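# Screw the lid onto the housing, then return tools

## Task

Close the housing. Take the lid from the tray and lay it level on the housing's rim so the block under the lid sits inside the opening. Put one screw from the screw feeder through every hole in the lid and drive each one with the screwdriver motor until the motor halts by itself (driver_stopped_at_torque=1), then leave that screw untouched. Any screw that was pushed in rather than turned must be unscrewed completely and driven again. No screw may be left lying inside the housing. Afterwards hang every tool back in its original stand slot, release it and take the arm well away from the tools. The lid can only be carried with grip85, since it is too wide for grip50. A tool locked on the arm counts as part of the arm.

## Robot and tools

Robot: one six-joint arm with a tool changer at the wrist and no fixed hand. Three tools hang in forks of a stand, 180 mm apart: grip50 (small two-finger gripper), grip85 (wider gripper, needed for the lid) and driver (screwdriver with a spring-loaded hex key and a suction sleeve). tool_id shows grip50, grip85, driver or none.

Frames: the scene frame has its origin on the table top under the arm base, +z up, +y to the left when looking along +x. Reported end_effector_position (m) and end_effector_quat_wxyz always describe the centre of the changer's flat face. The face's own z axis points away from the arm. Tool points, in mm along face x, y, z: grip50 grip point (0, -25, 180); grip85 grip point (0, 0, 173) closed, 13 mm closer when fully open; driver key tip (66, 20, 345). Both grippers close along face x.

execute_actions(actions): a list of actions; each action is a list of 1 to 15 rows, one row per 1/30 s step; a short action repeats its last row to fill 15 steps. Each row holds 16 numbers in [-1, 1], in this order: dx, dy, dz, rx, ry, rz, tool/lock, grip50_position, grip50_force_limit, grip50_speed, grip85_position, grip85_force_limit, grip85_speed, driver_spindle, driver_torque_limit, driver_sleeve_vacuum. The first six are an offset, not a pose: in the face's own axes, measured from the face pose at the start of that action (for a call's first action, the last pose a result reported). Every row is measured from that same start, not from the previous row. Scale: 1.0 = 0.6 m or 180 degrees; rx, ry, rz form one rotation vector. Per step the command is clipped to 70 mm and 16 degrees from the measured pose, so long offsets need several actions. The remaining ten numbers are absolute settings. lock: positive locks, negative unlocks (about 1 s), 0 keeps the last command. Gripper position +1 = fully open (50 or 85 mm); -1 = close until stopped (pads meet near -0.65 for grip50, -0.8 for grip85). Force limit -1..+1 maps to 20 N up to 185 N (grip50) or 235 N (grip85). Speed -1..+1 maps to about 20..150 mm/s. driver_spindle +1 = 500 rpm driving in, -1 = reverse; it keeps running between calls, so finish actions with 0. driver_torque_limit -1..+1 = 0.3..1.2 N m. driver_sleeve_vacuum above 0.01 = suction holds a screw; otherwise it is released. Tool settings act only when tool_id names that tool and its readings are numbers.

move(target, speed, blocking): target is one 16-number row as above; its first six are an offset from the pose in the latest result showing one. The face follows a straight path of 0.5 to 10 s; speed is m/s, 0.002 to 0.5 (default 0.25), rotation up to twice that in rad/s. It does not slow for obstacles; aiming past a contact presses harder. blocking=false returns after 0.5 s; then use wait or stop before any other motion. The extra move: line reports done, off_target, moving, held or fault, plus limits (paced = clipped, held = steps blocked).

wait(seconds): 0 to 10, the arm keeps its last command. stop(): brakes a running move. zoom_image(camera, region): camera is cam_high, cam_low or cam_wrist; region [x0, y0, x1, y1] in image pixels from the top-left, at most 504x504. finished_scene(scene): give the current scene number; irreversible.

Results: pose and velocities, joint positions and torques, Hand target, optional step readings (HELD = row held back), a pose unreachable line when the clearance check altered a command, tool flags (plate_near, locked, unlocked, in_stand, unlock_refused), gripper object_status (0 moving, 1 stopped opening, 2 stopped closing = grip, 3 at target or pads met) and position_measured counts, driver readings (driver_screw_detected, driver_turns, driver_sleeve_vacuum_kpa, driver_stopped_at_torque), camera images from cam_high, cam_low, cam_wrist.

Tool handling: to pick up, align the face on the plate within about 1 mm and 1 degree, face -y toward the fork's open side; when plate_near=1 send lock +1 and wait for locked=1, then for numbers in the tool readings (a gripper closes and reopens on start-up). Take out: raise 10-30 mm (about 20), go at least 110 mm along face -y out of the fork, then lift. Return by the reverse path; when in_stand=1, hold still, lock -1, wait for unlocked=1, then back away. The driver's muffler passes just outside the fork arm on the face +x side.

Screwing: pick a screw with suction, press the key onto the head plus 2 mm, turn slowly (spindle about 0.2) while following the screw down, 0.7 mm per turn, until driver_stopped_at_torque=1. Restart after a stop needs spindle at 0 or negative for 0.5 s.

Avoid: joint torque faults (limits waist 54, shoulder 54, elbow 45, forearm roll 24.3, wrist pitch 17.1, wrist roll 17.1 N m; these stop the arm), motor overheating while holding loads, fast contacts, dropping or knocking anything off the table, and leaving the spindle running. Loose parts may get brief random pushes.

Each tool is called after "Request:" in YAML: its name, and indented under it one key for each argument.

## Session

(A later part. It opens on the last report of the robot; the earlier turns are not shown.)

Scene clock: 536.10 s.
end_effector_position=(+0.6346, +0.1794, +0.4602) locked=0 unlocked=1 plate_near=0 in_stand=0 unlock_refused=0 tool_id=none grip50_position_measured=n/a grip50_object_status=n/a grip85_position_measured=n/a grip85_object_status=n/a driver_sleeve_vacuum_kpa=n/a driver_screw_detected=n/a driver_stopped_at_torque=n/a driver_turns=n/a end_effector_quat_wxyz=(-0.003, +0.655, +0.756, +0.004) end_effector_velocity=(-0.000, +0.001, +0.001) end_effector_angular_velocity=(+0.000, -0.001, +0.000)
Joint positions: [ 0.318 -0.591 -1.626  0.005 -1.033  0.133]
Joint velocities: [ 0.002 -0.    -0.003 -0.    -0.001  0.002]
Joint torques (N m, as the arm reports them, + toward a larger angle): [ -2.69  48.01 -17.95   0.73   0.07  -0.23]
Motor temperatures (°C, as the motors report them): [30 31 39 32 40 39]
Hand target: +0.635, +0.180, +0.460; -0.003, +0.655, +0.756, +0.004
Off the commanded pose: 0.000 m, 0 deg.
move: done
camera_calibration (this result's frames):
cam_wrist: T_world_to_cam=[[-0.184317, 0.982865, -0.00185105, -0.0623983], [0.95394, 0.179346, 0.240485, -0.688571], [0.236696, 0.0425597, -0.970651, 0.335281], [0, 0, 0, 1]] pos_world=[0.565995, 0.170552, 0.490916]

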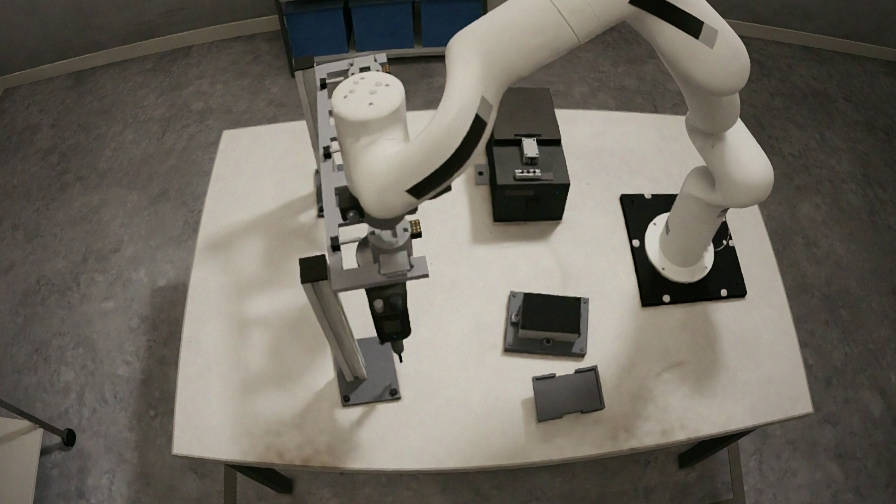

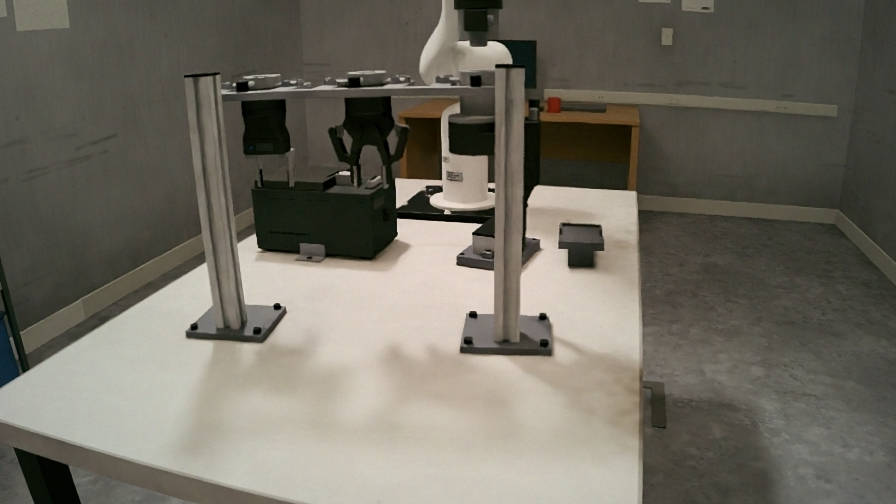

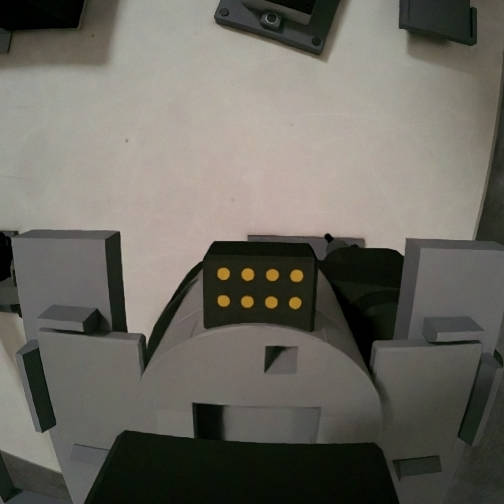

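Request:
move:
  target: [0.0006,-0.0033,0.071,0,0,-0.0033,0,0,0,0,0,0,0,0,0,0]
  speed: 0.06

Request:
move:
  target: [0,0,0.01,0,0,0,0,0,0,0,0,0,0,0,0,0]
  speed: 0.01

Scene clock: 550.03 s.
end_effector_position=(+0.6326, +0.1798, +0.4178) locked=0 unlocked=1 plate_near=0 in_stand=0 unlock_refused=0 tool_id=none grip50_position_measured=n/a grip50_object_status=n/a grip85_position_measured=n/a grip85_object_status=n/a driver_sleeve_vacuum_kpa=n/a driver_screw_detected=n/a driver_stopped_at_torque=n/a driver_turns=n/a end_effector_quat_wxyz=(-0.003, +0.651, +0.759, +0.004) end_effector_velocity=(+0.000, -0.000, -0.000) end_effector_angular_velocity=(+0.000, -0.001, -0.000)
Joint positions: [ 0.319 -0.614 -1.563  0.005 -0.947  0.124]
Joint velocities: [-0.     0.     0.001  0.     0.002 -0.   ]
Joint torques (N m, as the arm reports them, + toward a larger angle): [ -0.78  48.91 -18.33  -0.2    0.04  -0.24]
Motor temperatures (°C, as the motors report them): [30 31 39 32 40 39]
Hand target: +0.633, +0.180, +0.418; -0.003, +0.651, +0.759, +0.004
Off the commanded pose: 0.000 m, 0 deg.
move: done
camera_calibration (this result's frames):
cam_wrist: T_world_to_cam=[[-0.194353, 0.98093, -0.00194344, -0.0565438], [0.95198, 0.189094, 0.240784, -0.677239], [0.236559, 0.0449469, -0.970577, 0.294183], [0, 0, 0, 1]] pos_world=[0.564137, 0.170305, 0.448486]

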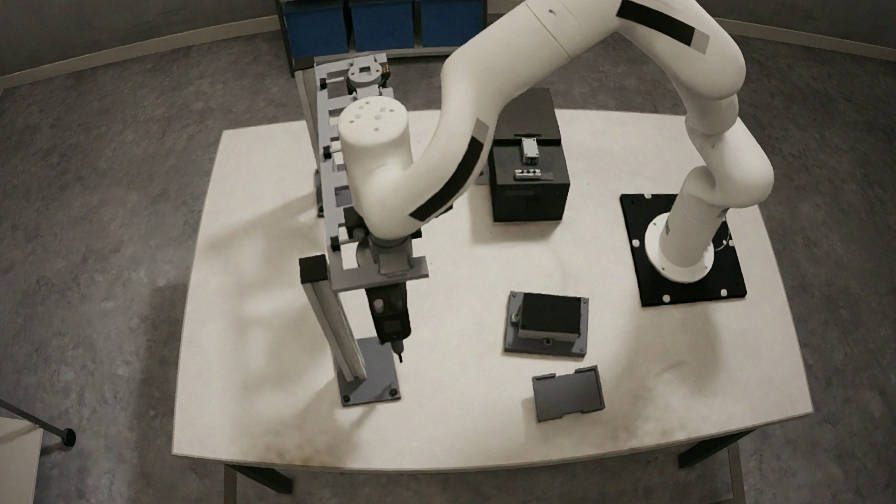

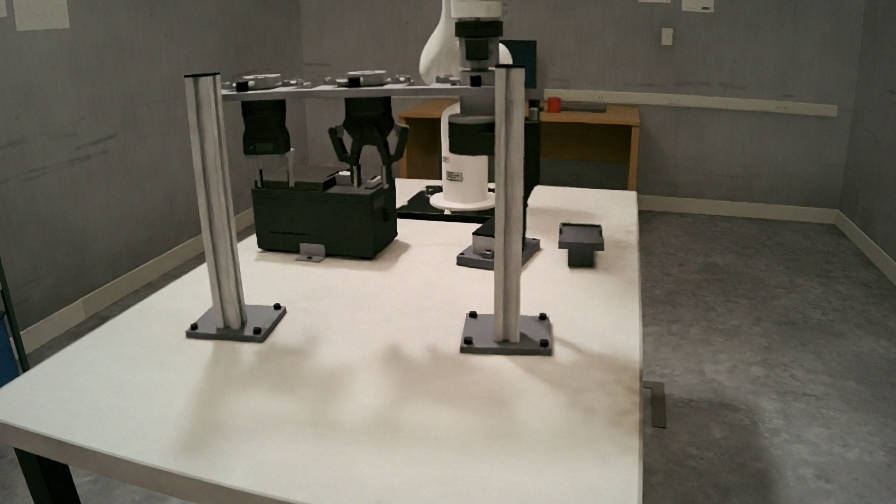

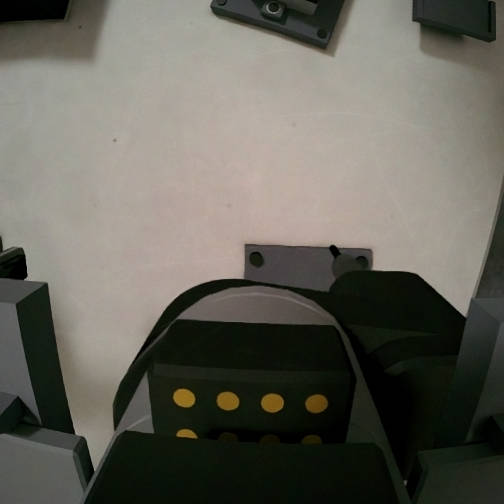

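Scene clock: 550.87 s.
end_effector_position=(+0.6326, +0.1798, +0.4120) locked=0 unlocked=1 plate_near=1 in_stand=1 unlock_refused=0 tool_id=none grip50_position_measured=n/a grip50_object_status=n/a grip85_position_measured=n/a grip85_object_status=n/a driver_sleeve_vacuum_kpa=n/a driver_screw_detected=n/a driver_stopped_at_torque=n/a driver_turns=n/a end_effector_quat_wxyz=(-0.003, +0.651, +0.759, +0.004) end_effector_velocity=(+0.001, +0.001, -0.002) end_effector_angular_velocity=(+0.001, -0.003, +0.000)
Joint positions: [ 0.319 -0.618 -1.556  0.005 -0.936  0.124]
Joint velocities: [ 0.001 -0.002  0.001 -0.     0.006  0.001]
Joint torques (N m, as the arm reports them, + toward a larger angle): [ -0.05  47.28 -17.57   0.33   0.38  -0.16]
Motor temperatures (°C, as the motors report them): [30 31 39 32 40 39]
Hand target: +0.633, +0.180, +0.412; -0.003, +0.651, +0.759, +0.004
Off the commanded pose: 0.000 m, 0 deg.
move: done
camera_calibration (this result's frames):
cam_wrist: T_world_to_cam=[[-0.194312, 0.980938, -0.00202339, -0.0565259], [0.95206, 0.189088, 0.240474, -0.675706], [0.236273, 0.0448006, -0.970653, 0.28879], [0, 0, 0, 1]] pos_world=[0.564096, 0.170278, 0.44269]

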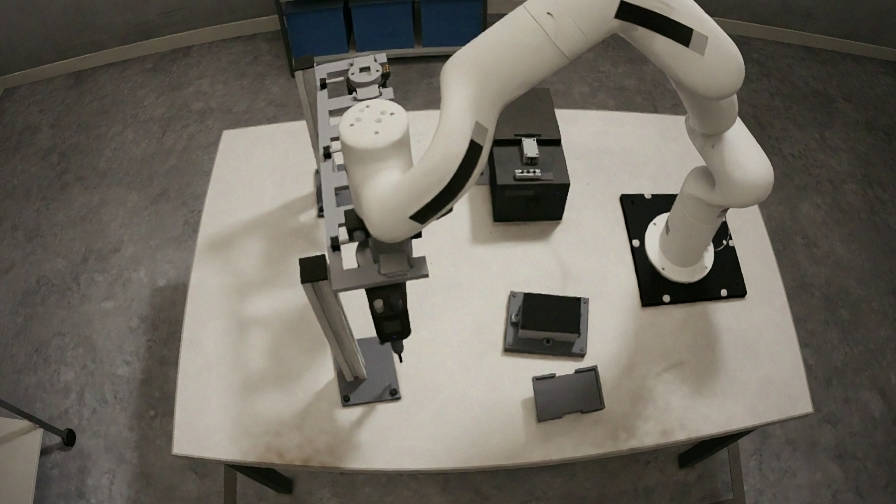

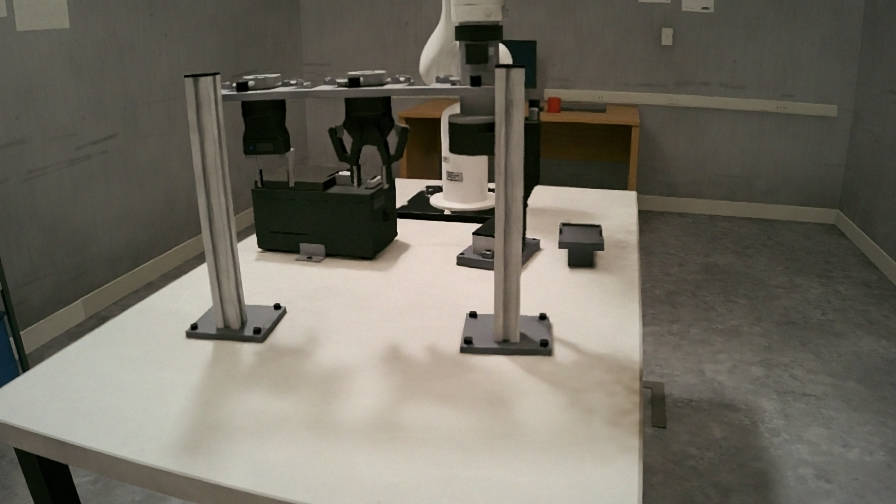

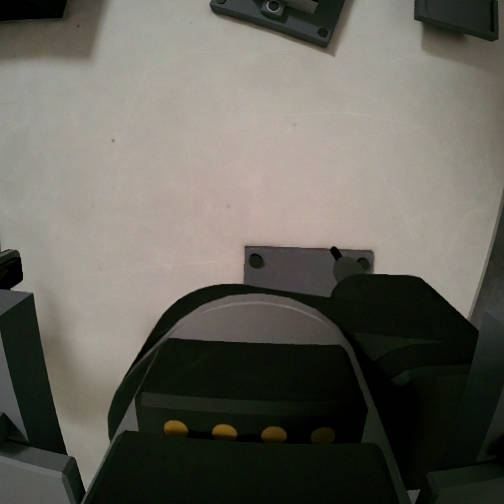

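Request:
execute_actions:
  actions:
    - [[0,0,0,0,0,0,1,0,0,0,0,0,0,0,-0.6,0]]
    - [[0,0,0,0,0,0,1,0,0,0,0,0,0,0,-0.6,0]]
    - [[0,0,0,0,0,0,1,0,0,0,0,0,0,0,-0.6,0]]

Scene clock: 557.03 s.
end_effector_position=(+0.6328, +0.1800, +0.4126) locked=1 unlocked=0 plate_near=1 in_stand=1 unlock_refused=0 tool_id=driver grip50_position_measured=n/a grip50_object_status=n/a grip85_position_measured=n/a grip85_object_status=n/a driver_sleeve_vacuum_kpa=n/a driver_screw_detected=n/a driver_stopped_at_torque=n/a driver_turns=n/a end_effector_quat_wxyz=(-0.003, +0.651, +0.759, +0.005) end_effector_velocity=(-0.000, -0.000, -0.000) end_effector_angular_velocity=(+0.000, +0.000, -0.000)
Joint positions: [ 0.319 -0.618 -1.557  0.005 -0.936  0.124]
Joint velocities: [-0. -0.  0.  0. -0. -0.]
Joint torques (N m, as the arm reports them, + toward a larger angle): [ -0.76  60.95 -22.34   1.65   0.5   -0.27]
Motor temperatures (°C, as the motors report them): [30 31 39 32 40 39]
Hand target: +0.633, +0.180, +0.413; -0.003, +0.651, +0.759, +0.005
Off the commanded pose: 0.000 m, 0 deg.
Step readings (end_effector_position; steps 1 to 15: 1st action; 16 to 30: 2nd action; 31 to 45: 3rd action):
0: (+0.6326, +0.1799, +0.4119)
1: (+0.6326, +0.1799, +0.4119)
2: (+0.6326, +0.1799, +0.4119)
4: (+0.6326, +0.1799, +0.4119)
8: (+0.6326, +0.1799, +0.4119)
15: (+0.6326, +0.1798, +0.4119)
16: (+0.6326, +0.1798, +0.4119)
17: (+0.6326, +0.1798, +0.4119)
19: (+0.6326, +0.1798, +0.4119)
23: (+0.6326, +0.1798, +0.4121)
30: (+0.6328, +0.1800, +0.4125)
31: (+0.6328, +0.1800, +0.4125)
32: (+0.6328, +0.1800, +0.4126)
34: (+0.6328, +0.1800, +0.4126)
38: (+0.6328, +0.1800, +0.4126)
45: end_effector_position above
camera_calibration (this result's frames):
cam_wrist: T_world_to_cam=[[-0.194193, 0.980962, -0.00156509, -0.0569258], [0.951682, 0.188783, 0.242203, -0.676545], [0.237887, 0.0455447, -0.970224, 0.287917], [0, 0, 0, 1]] pos_world=[0.56431, 0.170449, 0.443116]

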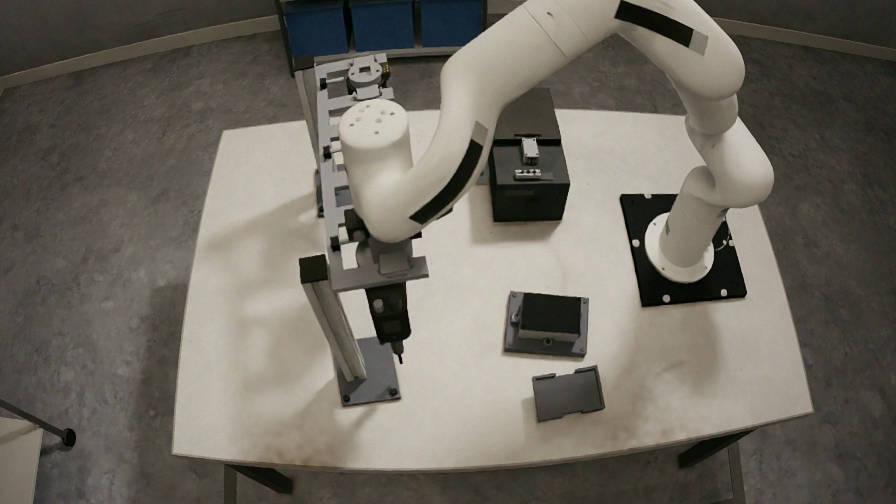

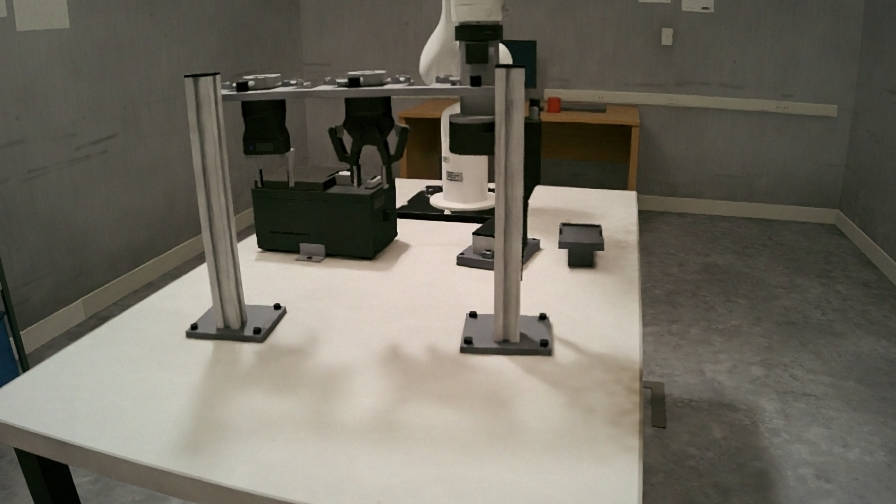

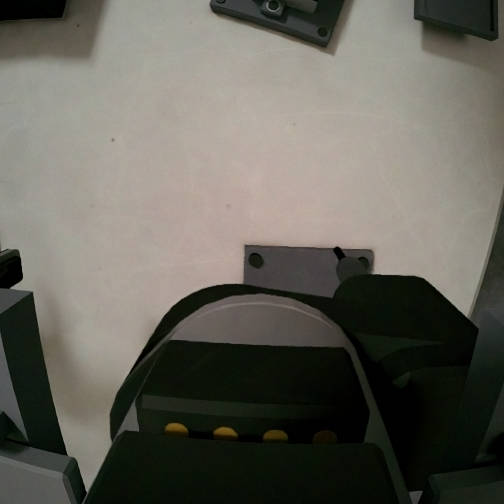

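Request:
move:
  target: [0,0,-0.033,0,0,0,0,0,0,0,0,0,0,0,-0.6,0]
  speed: 0.06

Request:
move:
  target: [0,-0.21,0,0,0,0,0,0,0,0,0,0,0,0,-0.6,0]
  speed: 0.15

Scene clock: 568.37 s.
end_effector_position=(+0.6327, +0.1798, +0.4321) locked=1 unlocked=0 plate_near=1 in_stand=0 unlock_refused=0 tool_id=driver grip50_position_measured=n/a grip50_object_status=n/a grip85_position_measured=n/a grip85_object_status=n/a driver_sleeve_vacuum_kpa=0 driver_screw_detected=0 driver_stopped_at_torque=0 driver_turns=0.00 end_effector_quat_wxyz=(-0.003, +0.651, +0.759, +0.005) end_effector_velocity=(-0.000, +0.000, -0.000) end_effector_angular_velocity=(-0.001, +0.001, +0.002)
Joint positions: [ 0.319 -0.603 -1.58   0.005 -0.974  0.124]
Joint velocities: [ 0.001 -0.001 -0.    -0.001 -0.001 -0.001]
Joint torques (N m, as the arm reports them, + toward a larger angle): [ -0.89  69.78 -26.9    1.14   0.46  -0.35]
Motor temperatures (°C, as the motors report them): [30 31 40 32 40 39]
Hand target: +0.633, +0.180, +0.432; -0.003, +0.651, +0.759, +0.005
Off the commanded pose: 0.000 m, 0 deg.
move: done
camera_calibration (this result's frames):
cam_wrist: T_world_to_cam=[[-0.194252, 0.98095, -0.00155375, -0.0566877], [0.951741, 0.188851, 0.241919, -0.681087], [0.237604, 0.0455145, -0.970295, 0.307157], [0, 0, 0, 1]] pos_world=[0.564225, 0.170252, 0.462712]

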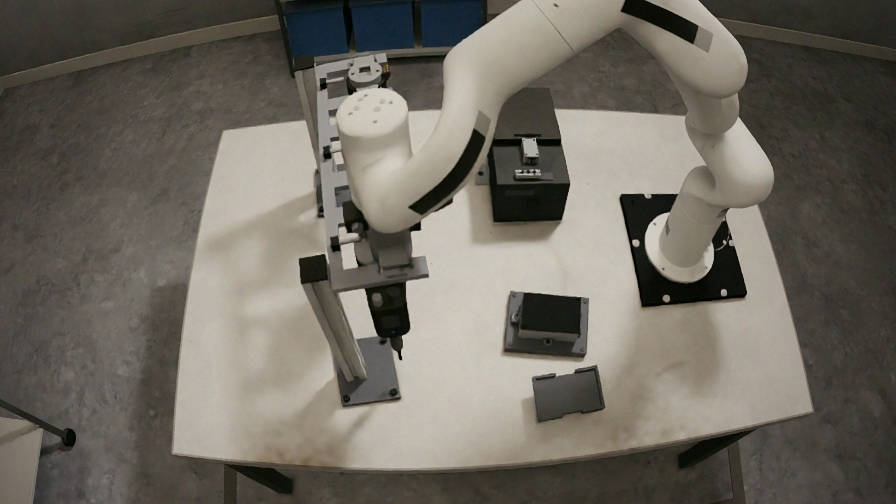

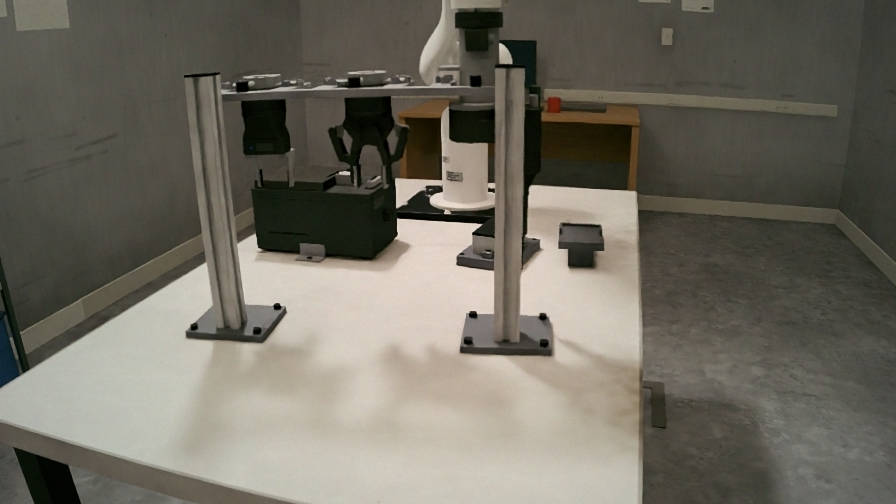

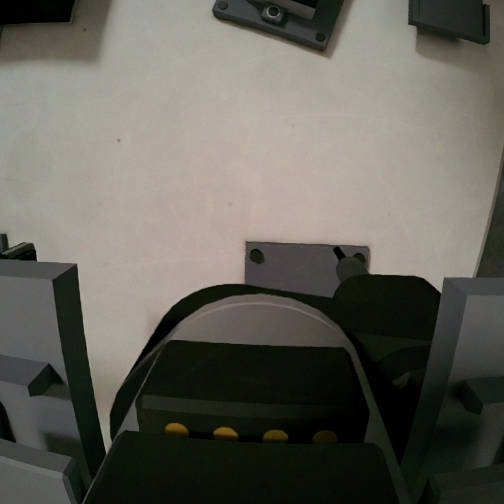

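Scene clock: 569.63 s.
end_effector_position=(+0.5085, +0.1609, +0.4317) locked=1 unlocked=0 plate_near=1 in_stand=0 unlock_refused=0 tool_id=driver grip50_position_measured=n/a grip50_object_status=n/a grip85_position_measured=n/a grip85_object_status=n/a driver_sleeve_vacuum_kpa=0 driver_screw_detected=0 driver_stopped_at_torque=0 driver_turns=0.00 end_effector_quat_wxyz=(-0.002, +0.651, +0.759, +0.005) end_effector_velocity=(-0.002, +0.000, -0.001) end_effector_angular_velocity=(-0.001, +0.005, +0.000)
Joint positions: [ 0.349 -0.296 -1.151  0.006 -0.851  0.153]
Joint velocities: [ 0.001  0.002  0.005  0.001 -0.002  0.001]
Joint torques (N m, as the arm reports them, + toward a larger angle): [ -1.34  51.6  -26.05   0.78   0.65  -0.28]
Motor temperatures (°C, as the motors report them): [30 31 40 32 40 39]
Hand target: +0.508, +0.161, +0.432; -0.003, +0.651, +0.759, +0.005
Off the commanded pose: 0.000 m, 0 deg.
move: done
camera_calibration (this result's frames):
cam_wrist: T_world_to_cam=[[-0.193998, 0.981001, -0.00156882, -0.0624049], [0.951654, 0.188582, 0.242468, -0.559295], [0.238157, 0.0455452, -0.970158, 0.336778], [0, 0, 0, 1]] pos_world=[0.439943, 0.151354, 0.462241]

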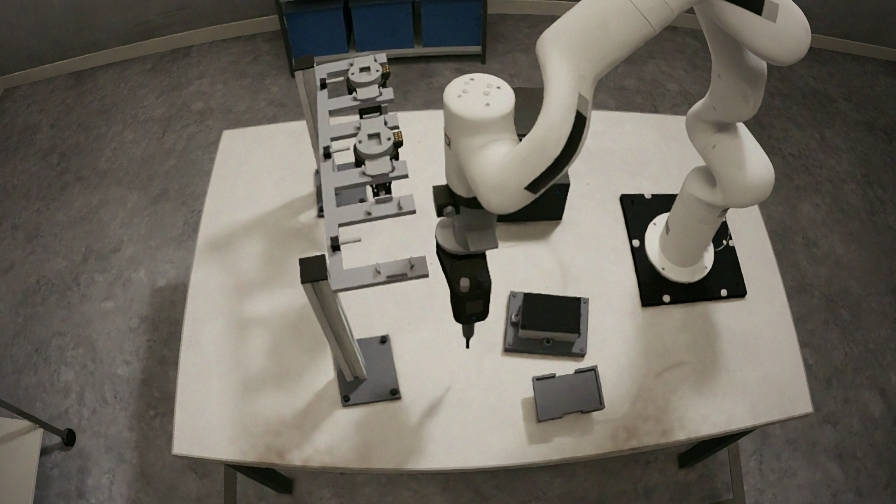

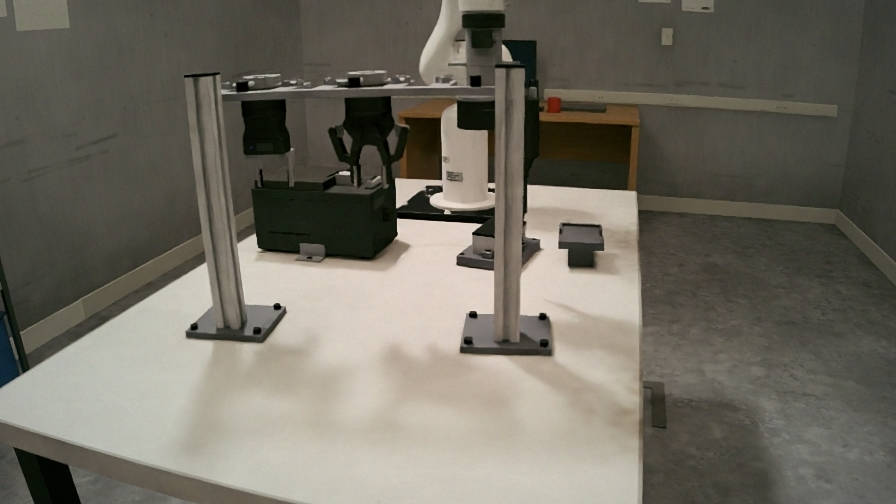

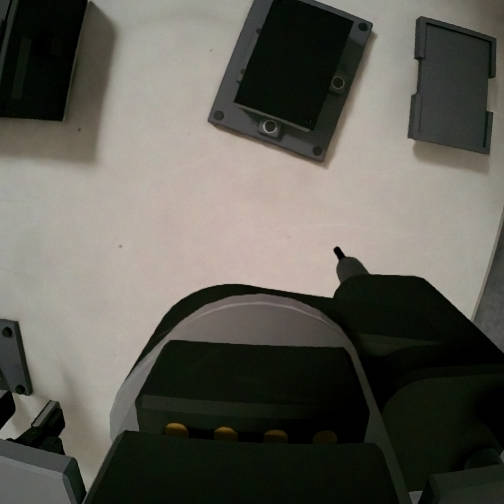

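Request:
move:
  target: [-0.532,-0.30,-0.213,0,0,0,0,0,0,0,0,0,0,0,-0.6,0]
  speed: 0.3

Request:
zoom_image:
  camera: "cam_wrist"
  region: [230, 130, 430, 330]

Scene clock: 600.77 s.
end_effector_position=(+0.3784, -0.1827, +0.5557) locked=1 unlocked=0 plate_near=1 in_stand=0 unlock_refused=0 tool_id=driver grip50_position_measured=n/a grip50_object_status=n/a grip85_position_measured=n/a grip85_object_status=n/a driver_sleeve_vacuum_kpa=0 driver_screw_detected=0 driver_stopped_at_torque=0 driver_turns=0.00 end_effector_quat_wxyz=(-0.002, +0.651, +0.759, +0.005) end_effector_velocity=(+0.000, -0.001, +0.001) end_effector_angular_velocity=(-0.002, -0.004, +0.001)
Joint positions: [-0.405  0.075 -1.033  0.006 -1.107 -0.6  ]
Joint velocities: [-0.003  0.    -0.003  0.     0.001 -0.004]
Joint torques (N m, as the arm reports them, + toward a larger angle): [ -3.15  28.93 -26.63   1.04  -0.26  -0.22]
Motor temperatures (°C, as the motors report them): [30 32 41 32 40 39]
Hand target: +0.378, -0.183, +0.556; -0.002, +0.651, +0.759, +0.005
Off the commanded pose: 0.001 m, 0 deg.
move: done
camera_calibration (this result's frames):
cam_wrist: T_world_to_cam=[[-0.194659, 0.980868, -0.00230508, 0.250247], [0.95137, 0.189376, 0.242963, -0.400816], [0.238751, 0.0451019, -0.970033, 0.503308], [0, 0, 0, 1]] pos_world=[0.309872, -0.192255, 0.586186]

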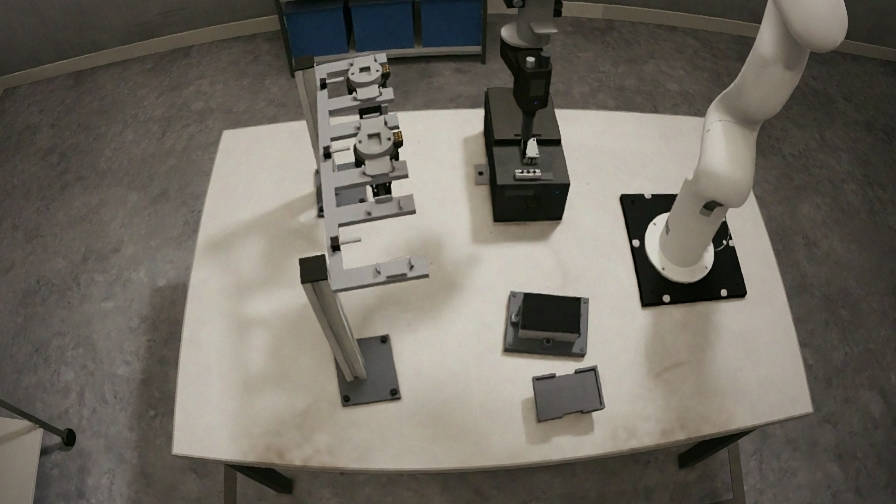

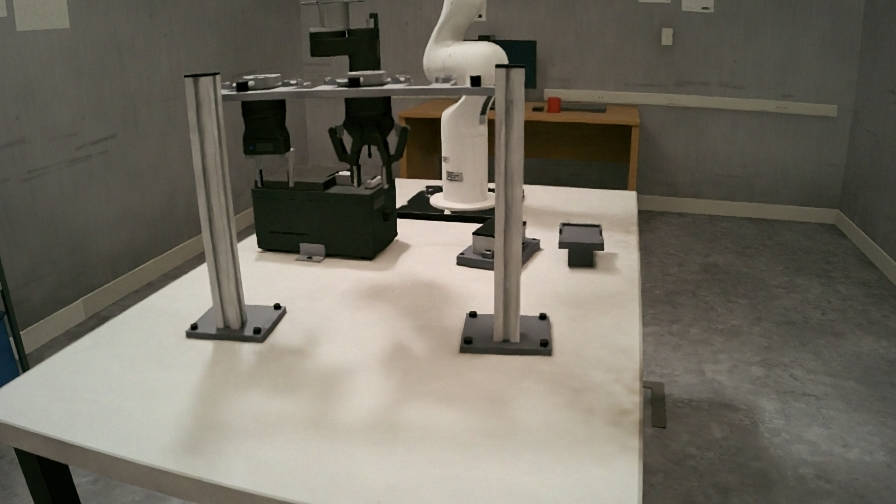

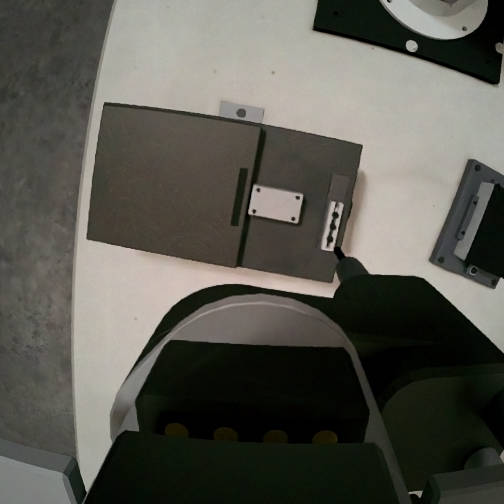

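Region (230, 130, 430, 330) of cam_wrist's 504x504 image, scaled by 2.520, with more detail than that image has.

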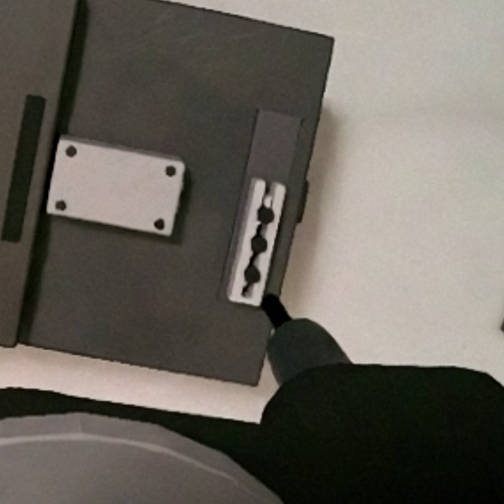

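Request:
move:
  target: [0,0,0.06,0,0,0,0,0,0,0,0,0,0,0,-0.6,0]
  speed: 0.06

Request:
zoom_image:
  camera: "cam_wrist"
  region: [290, 190, 390, 290]

Request:
zoom_image:
  camera: "cam_low"
  region: [320, 130, 420, 210]

Scene clock: 621.93 s.
end_effector_position=(+0.3785, -0.1824, +0.5199) locked=1 unlocked=0 plate_near=1 in_stand=0 unlock_refused=0 tool_id=driver grip50_position_measured=n/a grip50_object_status=n/a grip85_position_measured=n/a grip85_object_status=n/a driver_sleeve_vacuum_kpa=0 driver_screw_detected=0 driver_stopped_at_torque=0 driver_turns=0.00 end_effector_quat_wxyz=(-0.002, +0.651, +0.759, +0.005) end_effector_velocity=(-0.000, +0.000, -0.001) end_effector_angular_velocity=(+0.000, -0.001, -0.000)
Joint positions: [-0.404  0.059 -0.967  0.006 -1.026 -0.6  ]
Joint velocities: [0.    0.    0.002 0.001 0.003 0.   ]
Joint torques (N m, as the arm reports them, + toward a larger angle): [ -2.26  31.18 -26.32   0.81  -0.19  -0.24]
Motor temperatures (°C, as the motors report them): [30 31 41 32 40 39]
Hand target: +0.378, -0.182, +0.520; -0.002, +0.651, +0.759, +0.005
Off the commanded pose: 0.000 m, 0 deg.
move: done
camera_calibration (this result's frames):
cam_wrist: T_world_to_cam=[[-0.194528, 0.980894, -0.00253128, 0.249948], [0.951336, 0.189293, 0.243161, -0.392395], [0.238994, 0.0448935, -0.969983, 0.468392], [0, 0, 0, 1]] pos_world=[0.309978, -0.191922, 0.55038]

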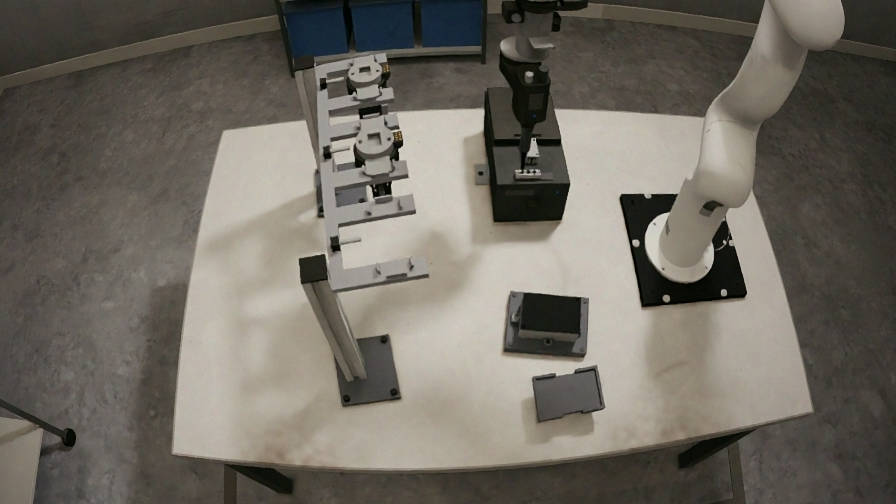

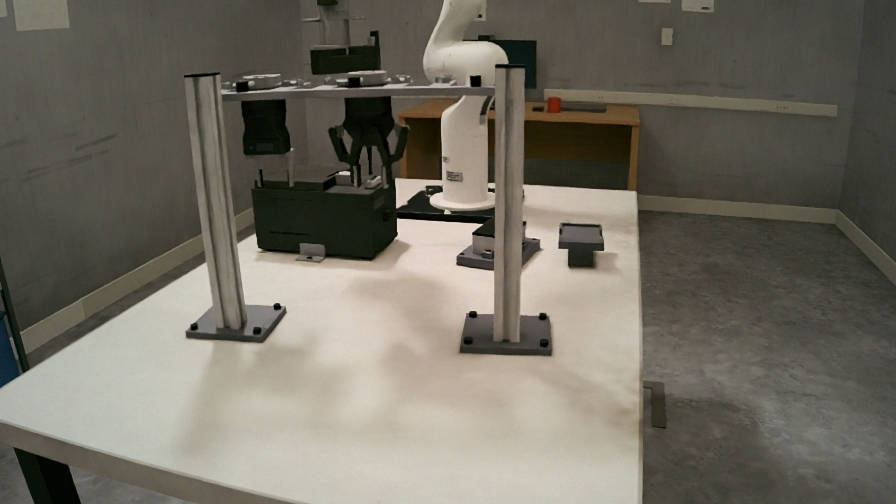

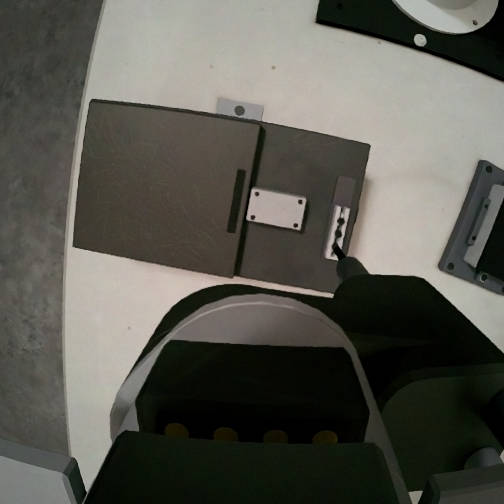

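Region (290, 190, 390, 290) of cam_wrist's 504x504 image, scaled by 5.040, with more detail than that image has.

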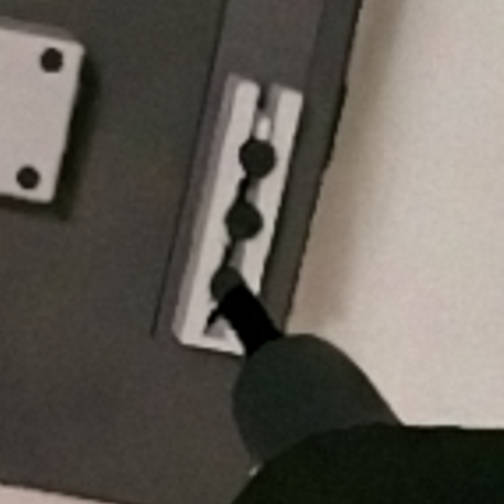

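Region (320, 130, 420, 210) of cam_low's 896x504 image, scaled by 5.040, with more detail than that image has; it fills the top 403 rows of this view, and the rest is white.

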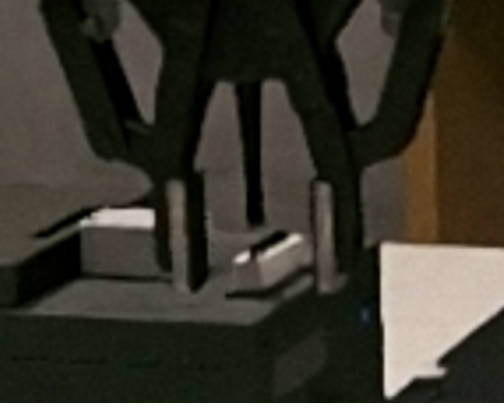

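Request:
move:
  target: [0.0008,-0.0015,0.013,0,0,0,0,0,0,0,0,0,0,0,-0.6,1]
  speed: 0.02

Request:
zoom_image:
  camera: "cam_wrist"
  region: [290, 190, 390, 290]

Request:
zoom_image:
  camera: "cam_high"
  region: [490, 130, 570, 200]

Scene clock: 641.33 s.
end_effector_position=(+0.3776, -0.1820, +0.5122) locked=1 unlocked=0 plate_near=1 in_stand=0 unlock_refused=0 tool_id=driver grip50_position_measured=n/a grip50_object_status=n/a grip85_position_measured=n/a grip85_object_status=n/a driver_sleeve_vacuum_kpa=38 driver_screw_detected=1 driver_stopped_at_torque=0 driver_turns=0.00 end_effector_quat_wxyz=(-0.002, +0.651, +0.759, +0.005) end_effector_velocity=(+0.000, -0.000, -0.001) end_effector_angular_velocity=(-0.002, -0.001, +0.001)
Joint positions: [-0.405  0.057 -0.952  0.006 -1.008 -0.601]
Joint velocities: [ 0.001 -0.     0.001 -0.001  0.004  0.   ]
Joint torques (N m, as the arm reports them, + toward a larger angle): [ -1.4   30.2  -25.73   1.    -0.38  -0.33]
Motor temperatures (°C, as the motors report them): [30 31 41 32 40 39]
Hand target: +0.378, -0.182, +0.512; -0.002, +0.651, +0.759, +0.005
Off the commanded pose: 0.000 m, 0 deg.
move: done
camera_calibration (this result's frames):
cam_wrist: T_world_to_cam=[[-0.194504, 0.980898, -0.00262934, 0.24941], [0.951324, 0.189292, 0.243209, -0.389731], [0.239061, 0.0448039, -0.96997, 0.461054], [0, 0, 0, 1]] pos_world=[0.309052, -0.19153, 0.542651]

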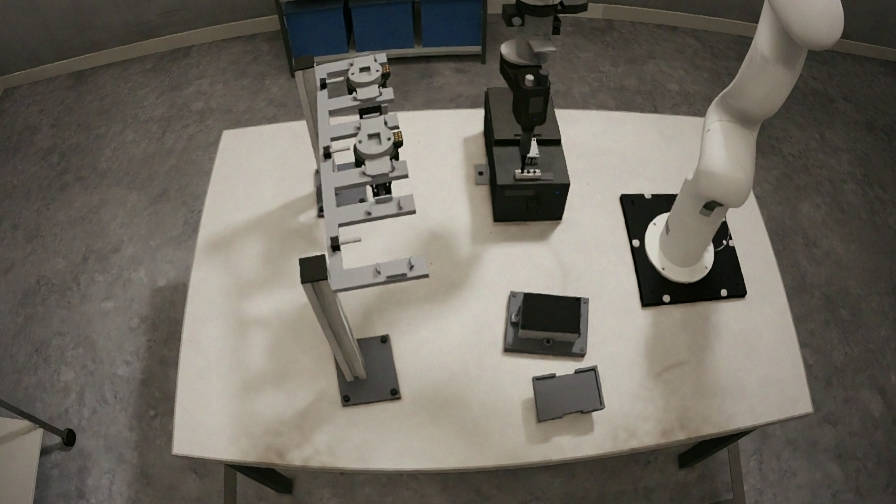

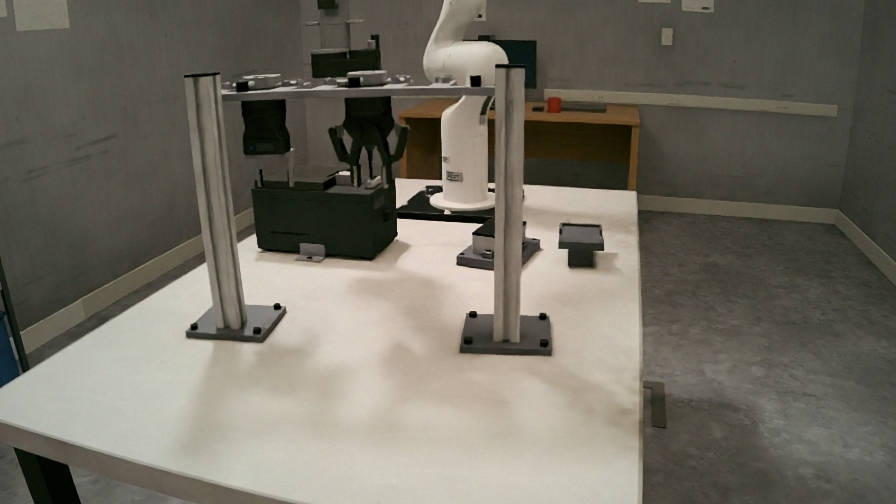

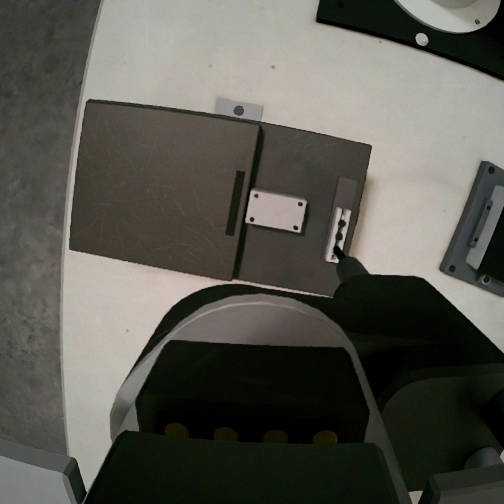

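Region (290, 190, 390, 290) of cam_wrist's 504x504 image, scaled by 5.040, with more detail than that image has.

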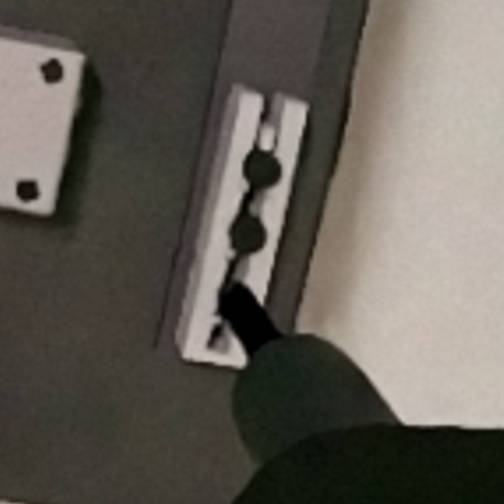

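Region (490, 130, 570, 200) of cam_high's 896x504 image, scaled by 6.300, with more detail than that image has; it fills the top 441 rows of this view, and the rest is white.

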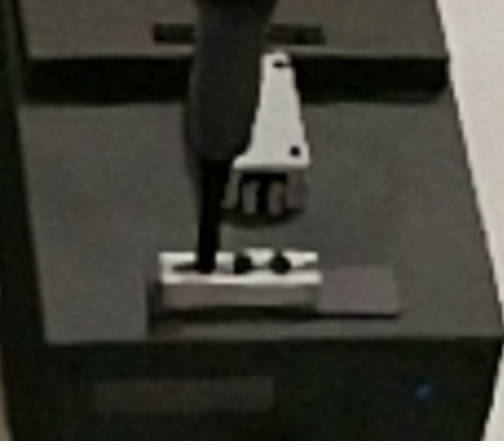

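Request:
execute_actions:
  actions:
    - [[0,0,0.003,0,0,0,0,0,0,0,0,0,0,0.1,-0.6,1]]
    - [[0,0,0,0,0,0,0,0,0,0,0,0,0,0,-0.6,1]]

Scene clock: 673.83 s.
end_effector_position=(+0.3776, -0.1820, +0.5105) locked=1 unlocked=0 plate_near=1 in_stand=0 unlock_refused=0 tool_id=driver grip50_position_measured=n/a grip50_object_status=n/a grip85_position_measured=n/a grip85_object_status=n/a driver_sleeve_vacuum_kpa=39 driver_screw_detected=1 driver_stopped_at_torque=0 driver_turns=0.41 end_effector_quat_wxyz=(-0.002, +0.651, +0.759, +0.005) end_effector_velocity=(+0.000, -0.000, +0.000) end_effector_angular_velocity=(-0.000, -0.000, +0.000)
Joint positions: [-0.405  0.056 -0.949  0.006 -1.004 -0.601]
Joint velocities: [ 0. -0. -0.  0.  0. -0.]
Joint torques (N m, as the arm reports them, + toward a larger angle): [ -1.85  28.69 -24.83   1.4   -0.21  -0.29]
Motor temperatures (°C, as the motors report them): [30 31 42 32 40 39]
Hand target: +0.378, -0.182, +0.510; -0.002, +0.651, +0.759, +0.005
Off the commanded pose: 0.000 m, 0 deg.
Step readings (end_effector_position; steps 1 to 15: 1st action; 16 to 30: 2nd action):
0: (+0.3776, -0.1820, +0.5121)
1: (+0.3776, -0.1820, +0.5121)
2: (+0.3776, -0.1820, +0.5119)
4: (+0.3776, -0.1820, +0.5111)
8: (+0.3777, -0.1820, +0.5107)
15: (+0.3776, -0.1820, +0.5105)
16: (+0.3776, -0.1820, +0.5105)
17: (+0.3776, -0.1820, +0.5105)
19: (+0.3776, -0.1820, +0.5105)
23: (+0.3776, -0.1820, +0.5105)
30: end_effector_position above
camera_calibration (this result's frames):
cam_wrist: T_world_to_cam=[[-0.194486, 0.980902, -0.0027178, 0.249437], [0.951288, 0.189289, 0.243353, -0.3894], [0.23922, 0.0447433, -0.969934, 0.459298], [0, 0, 0, 1]] pos_world=[0.30907, -0.191514, 0.540929]

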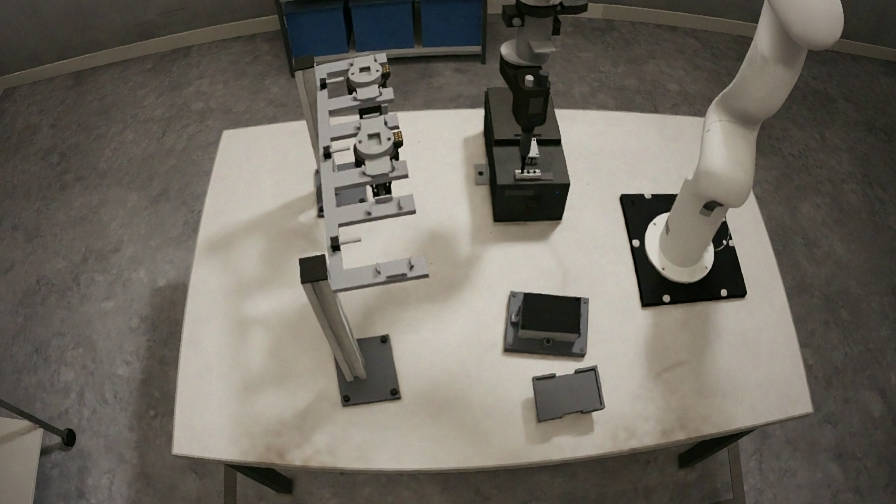

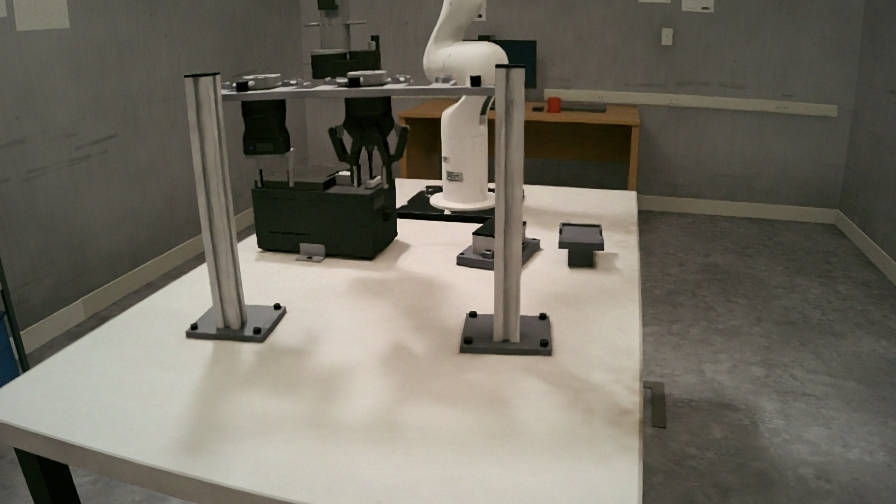

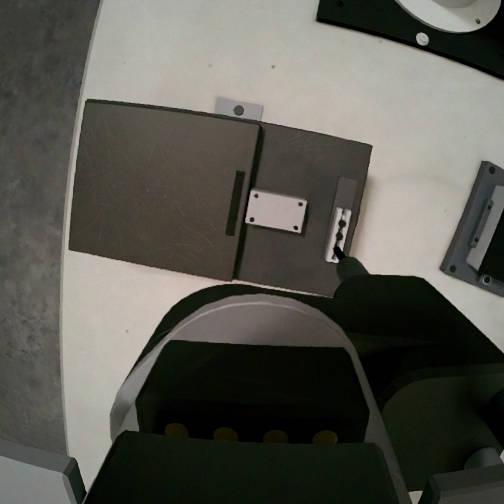

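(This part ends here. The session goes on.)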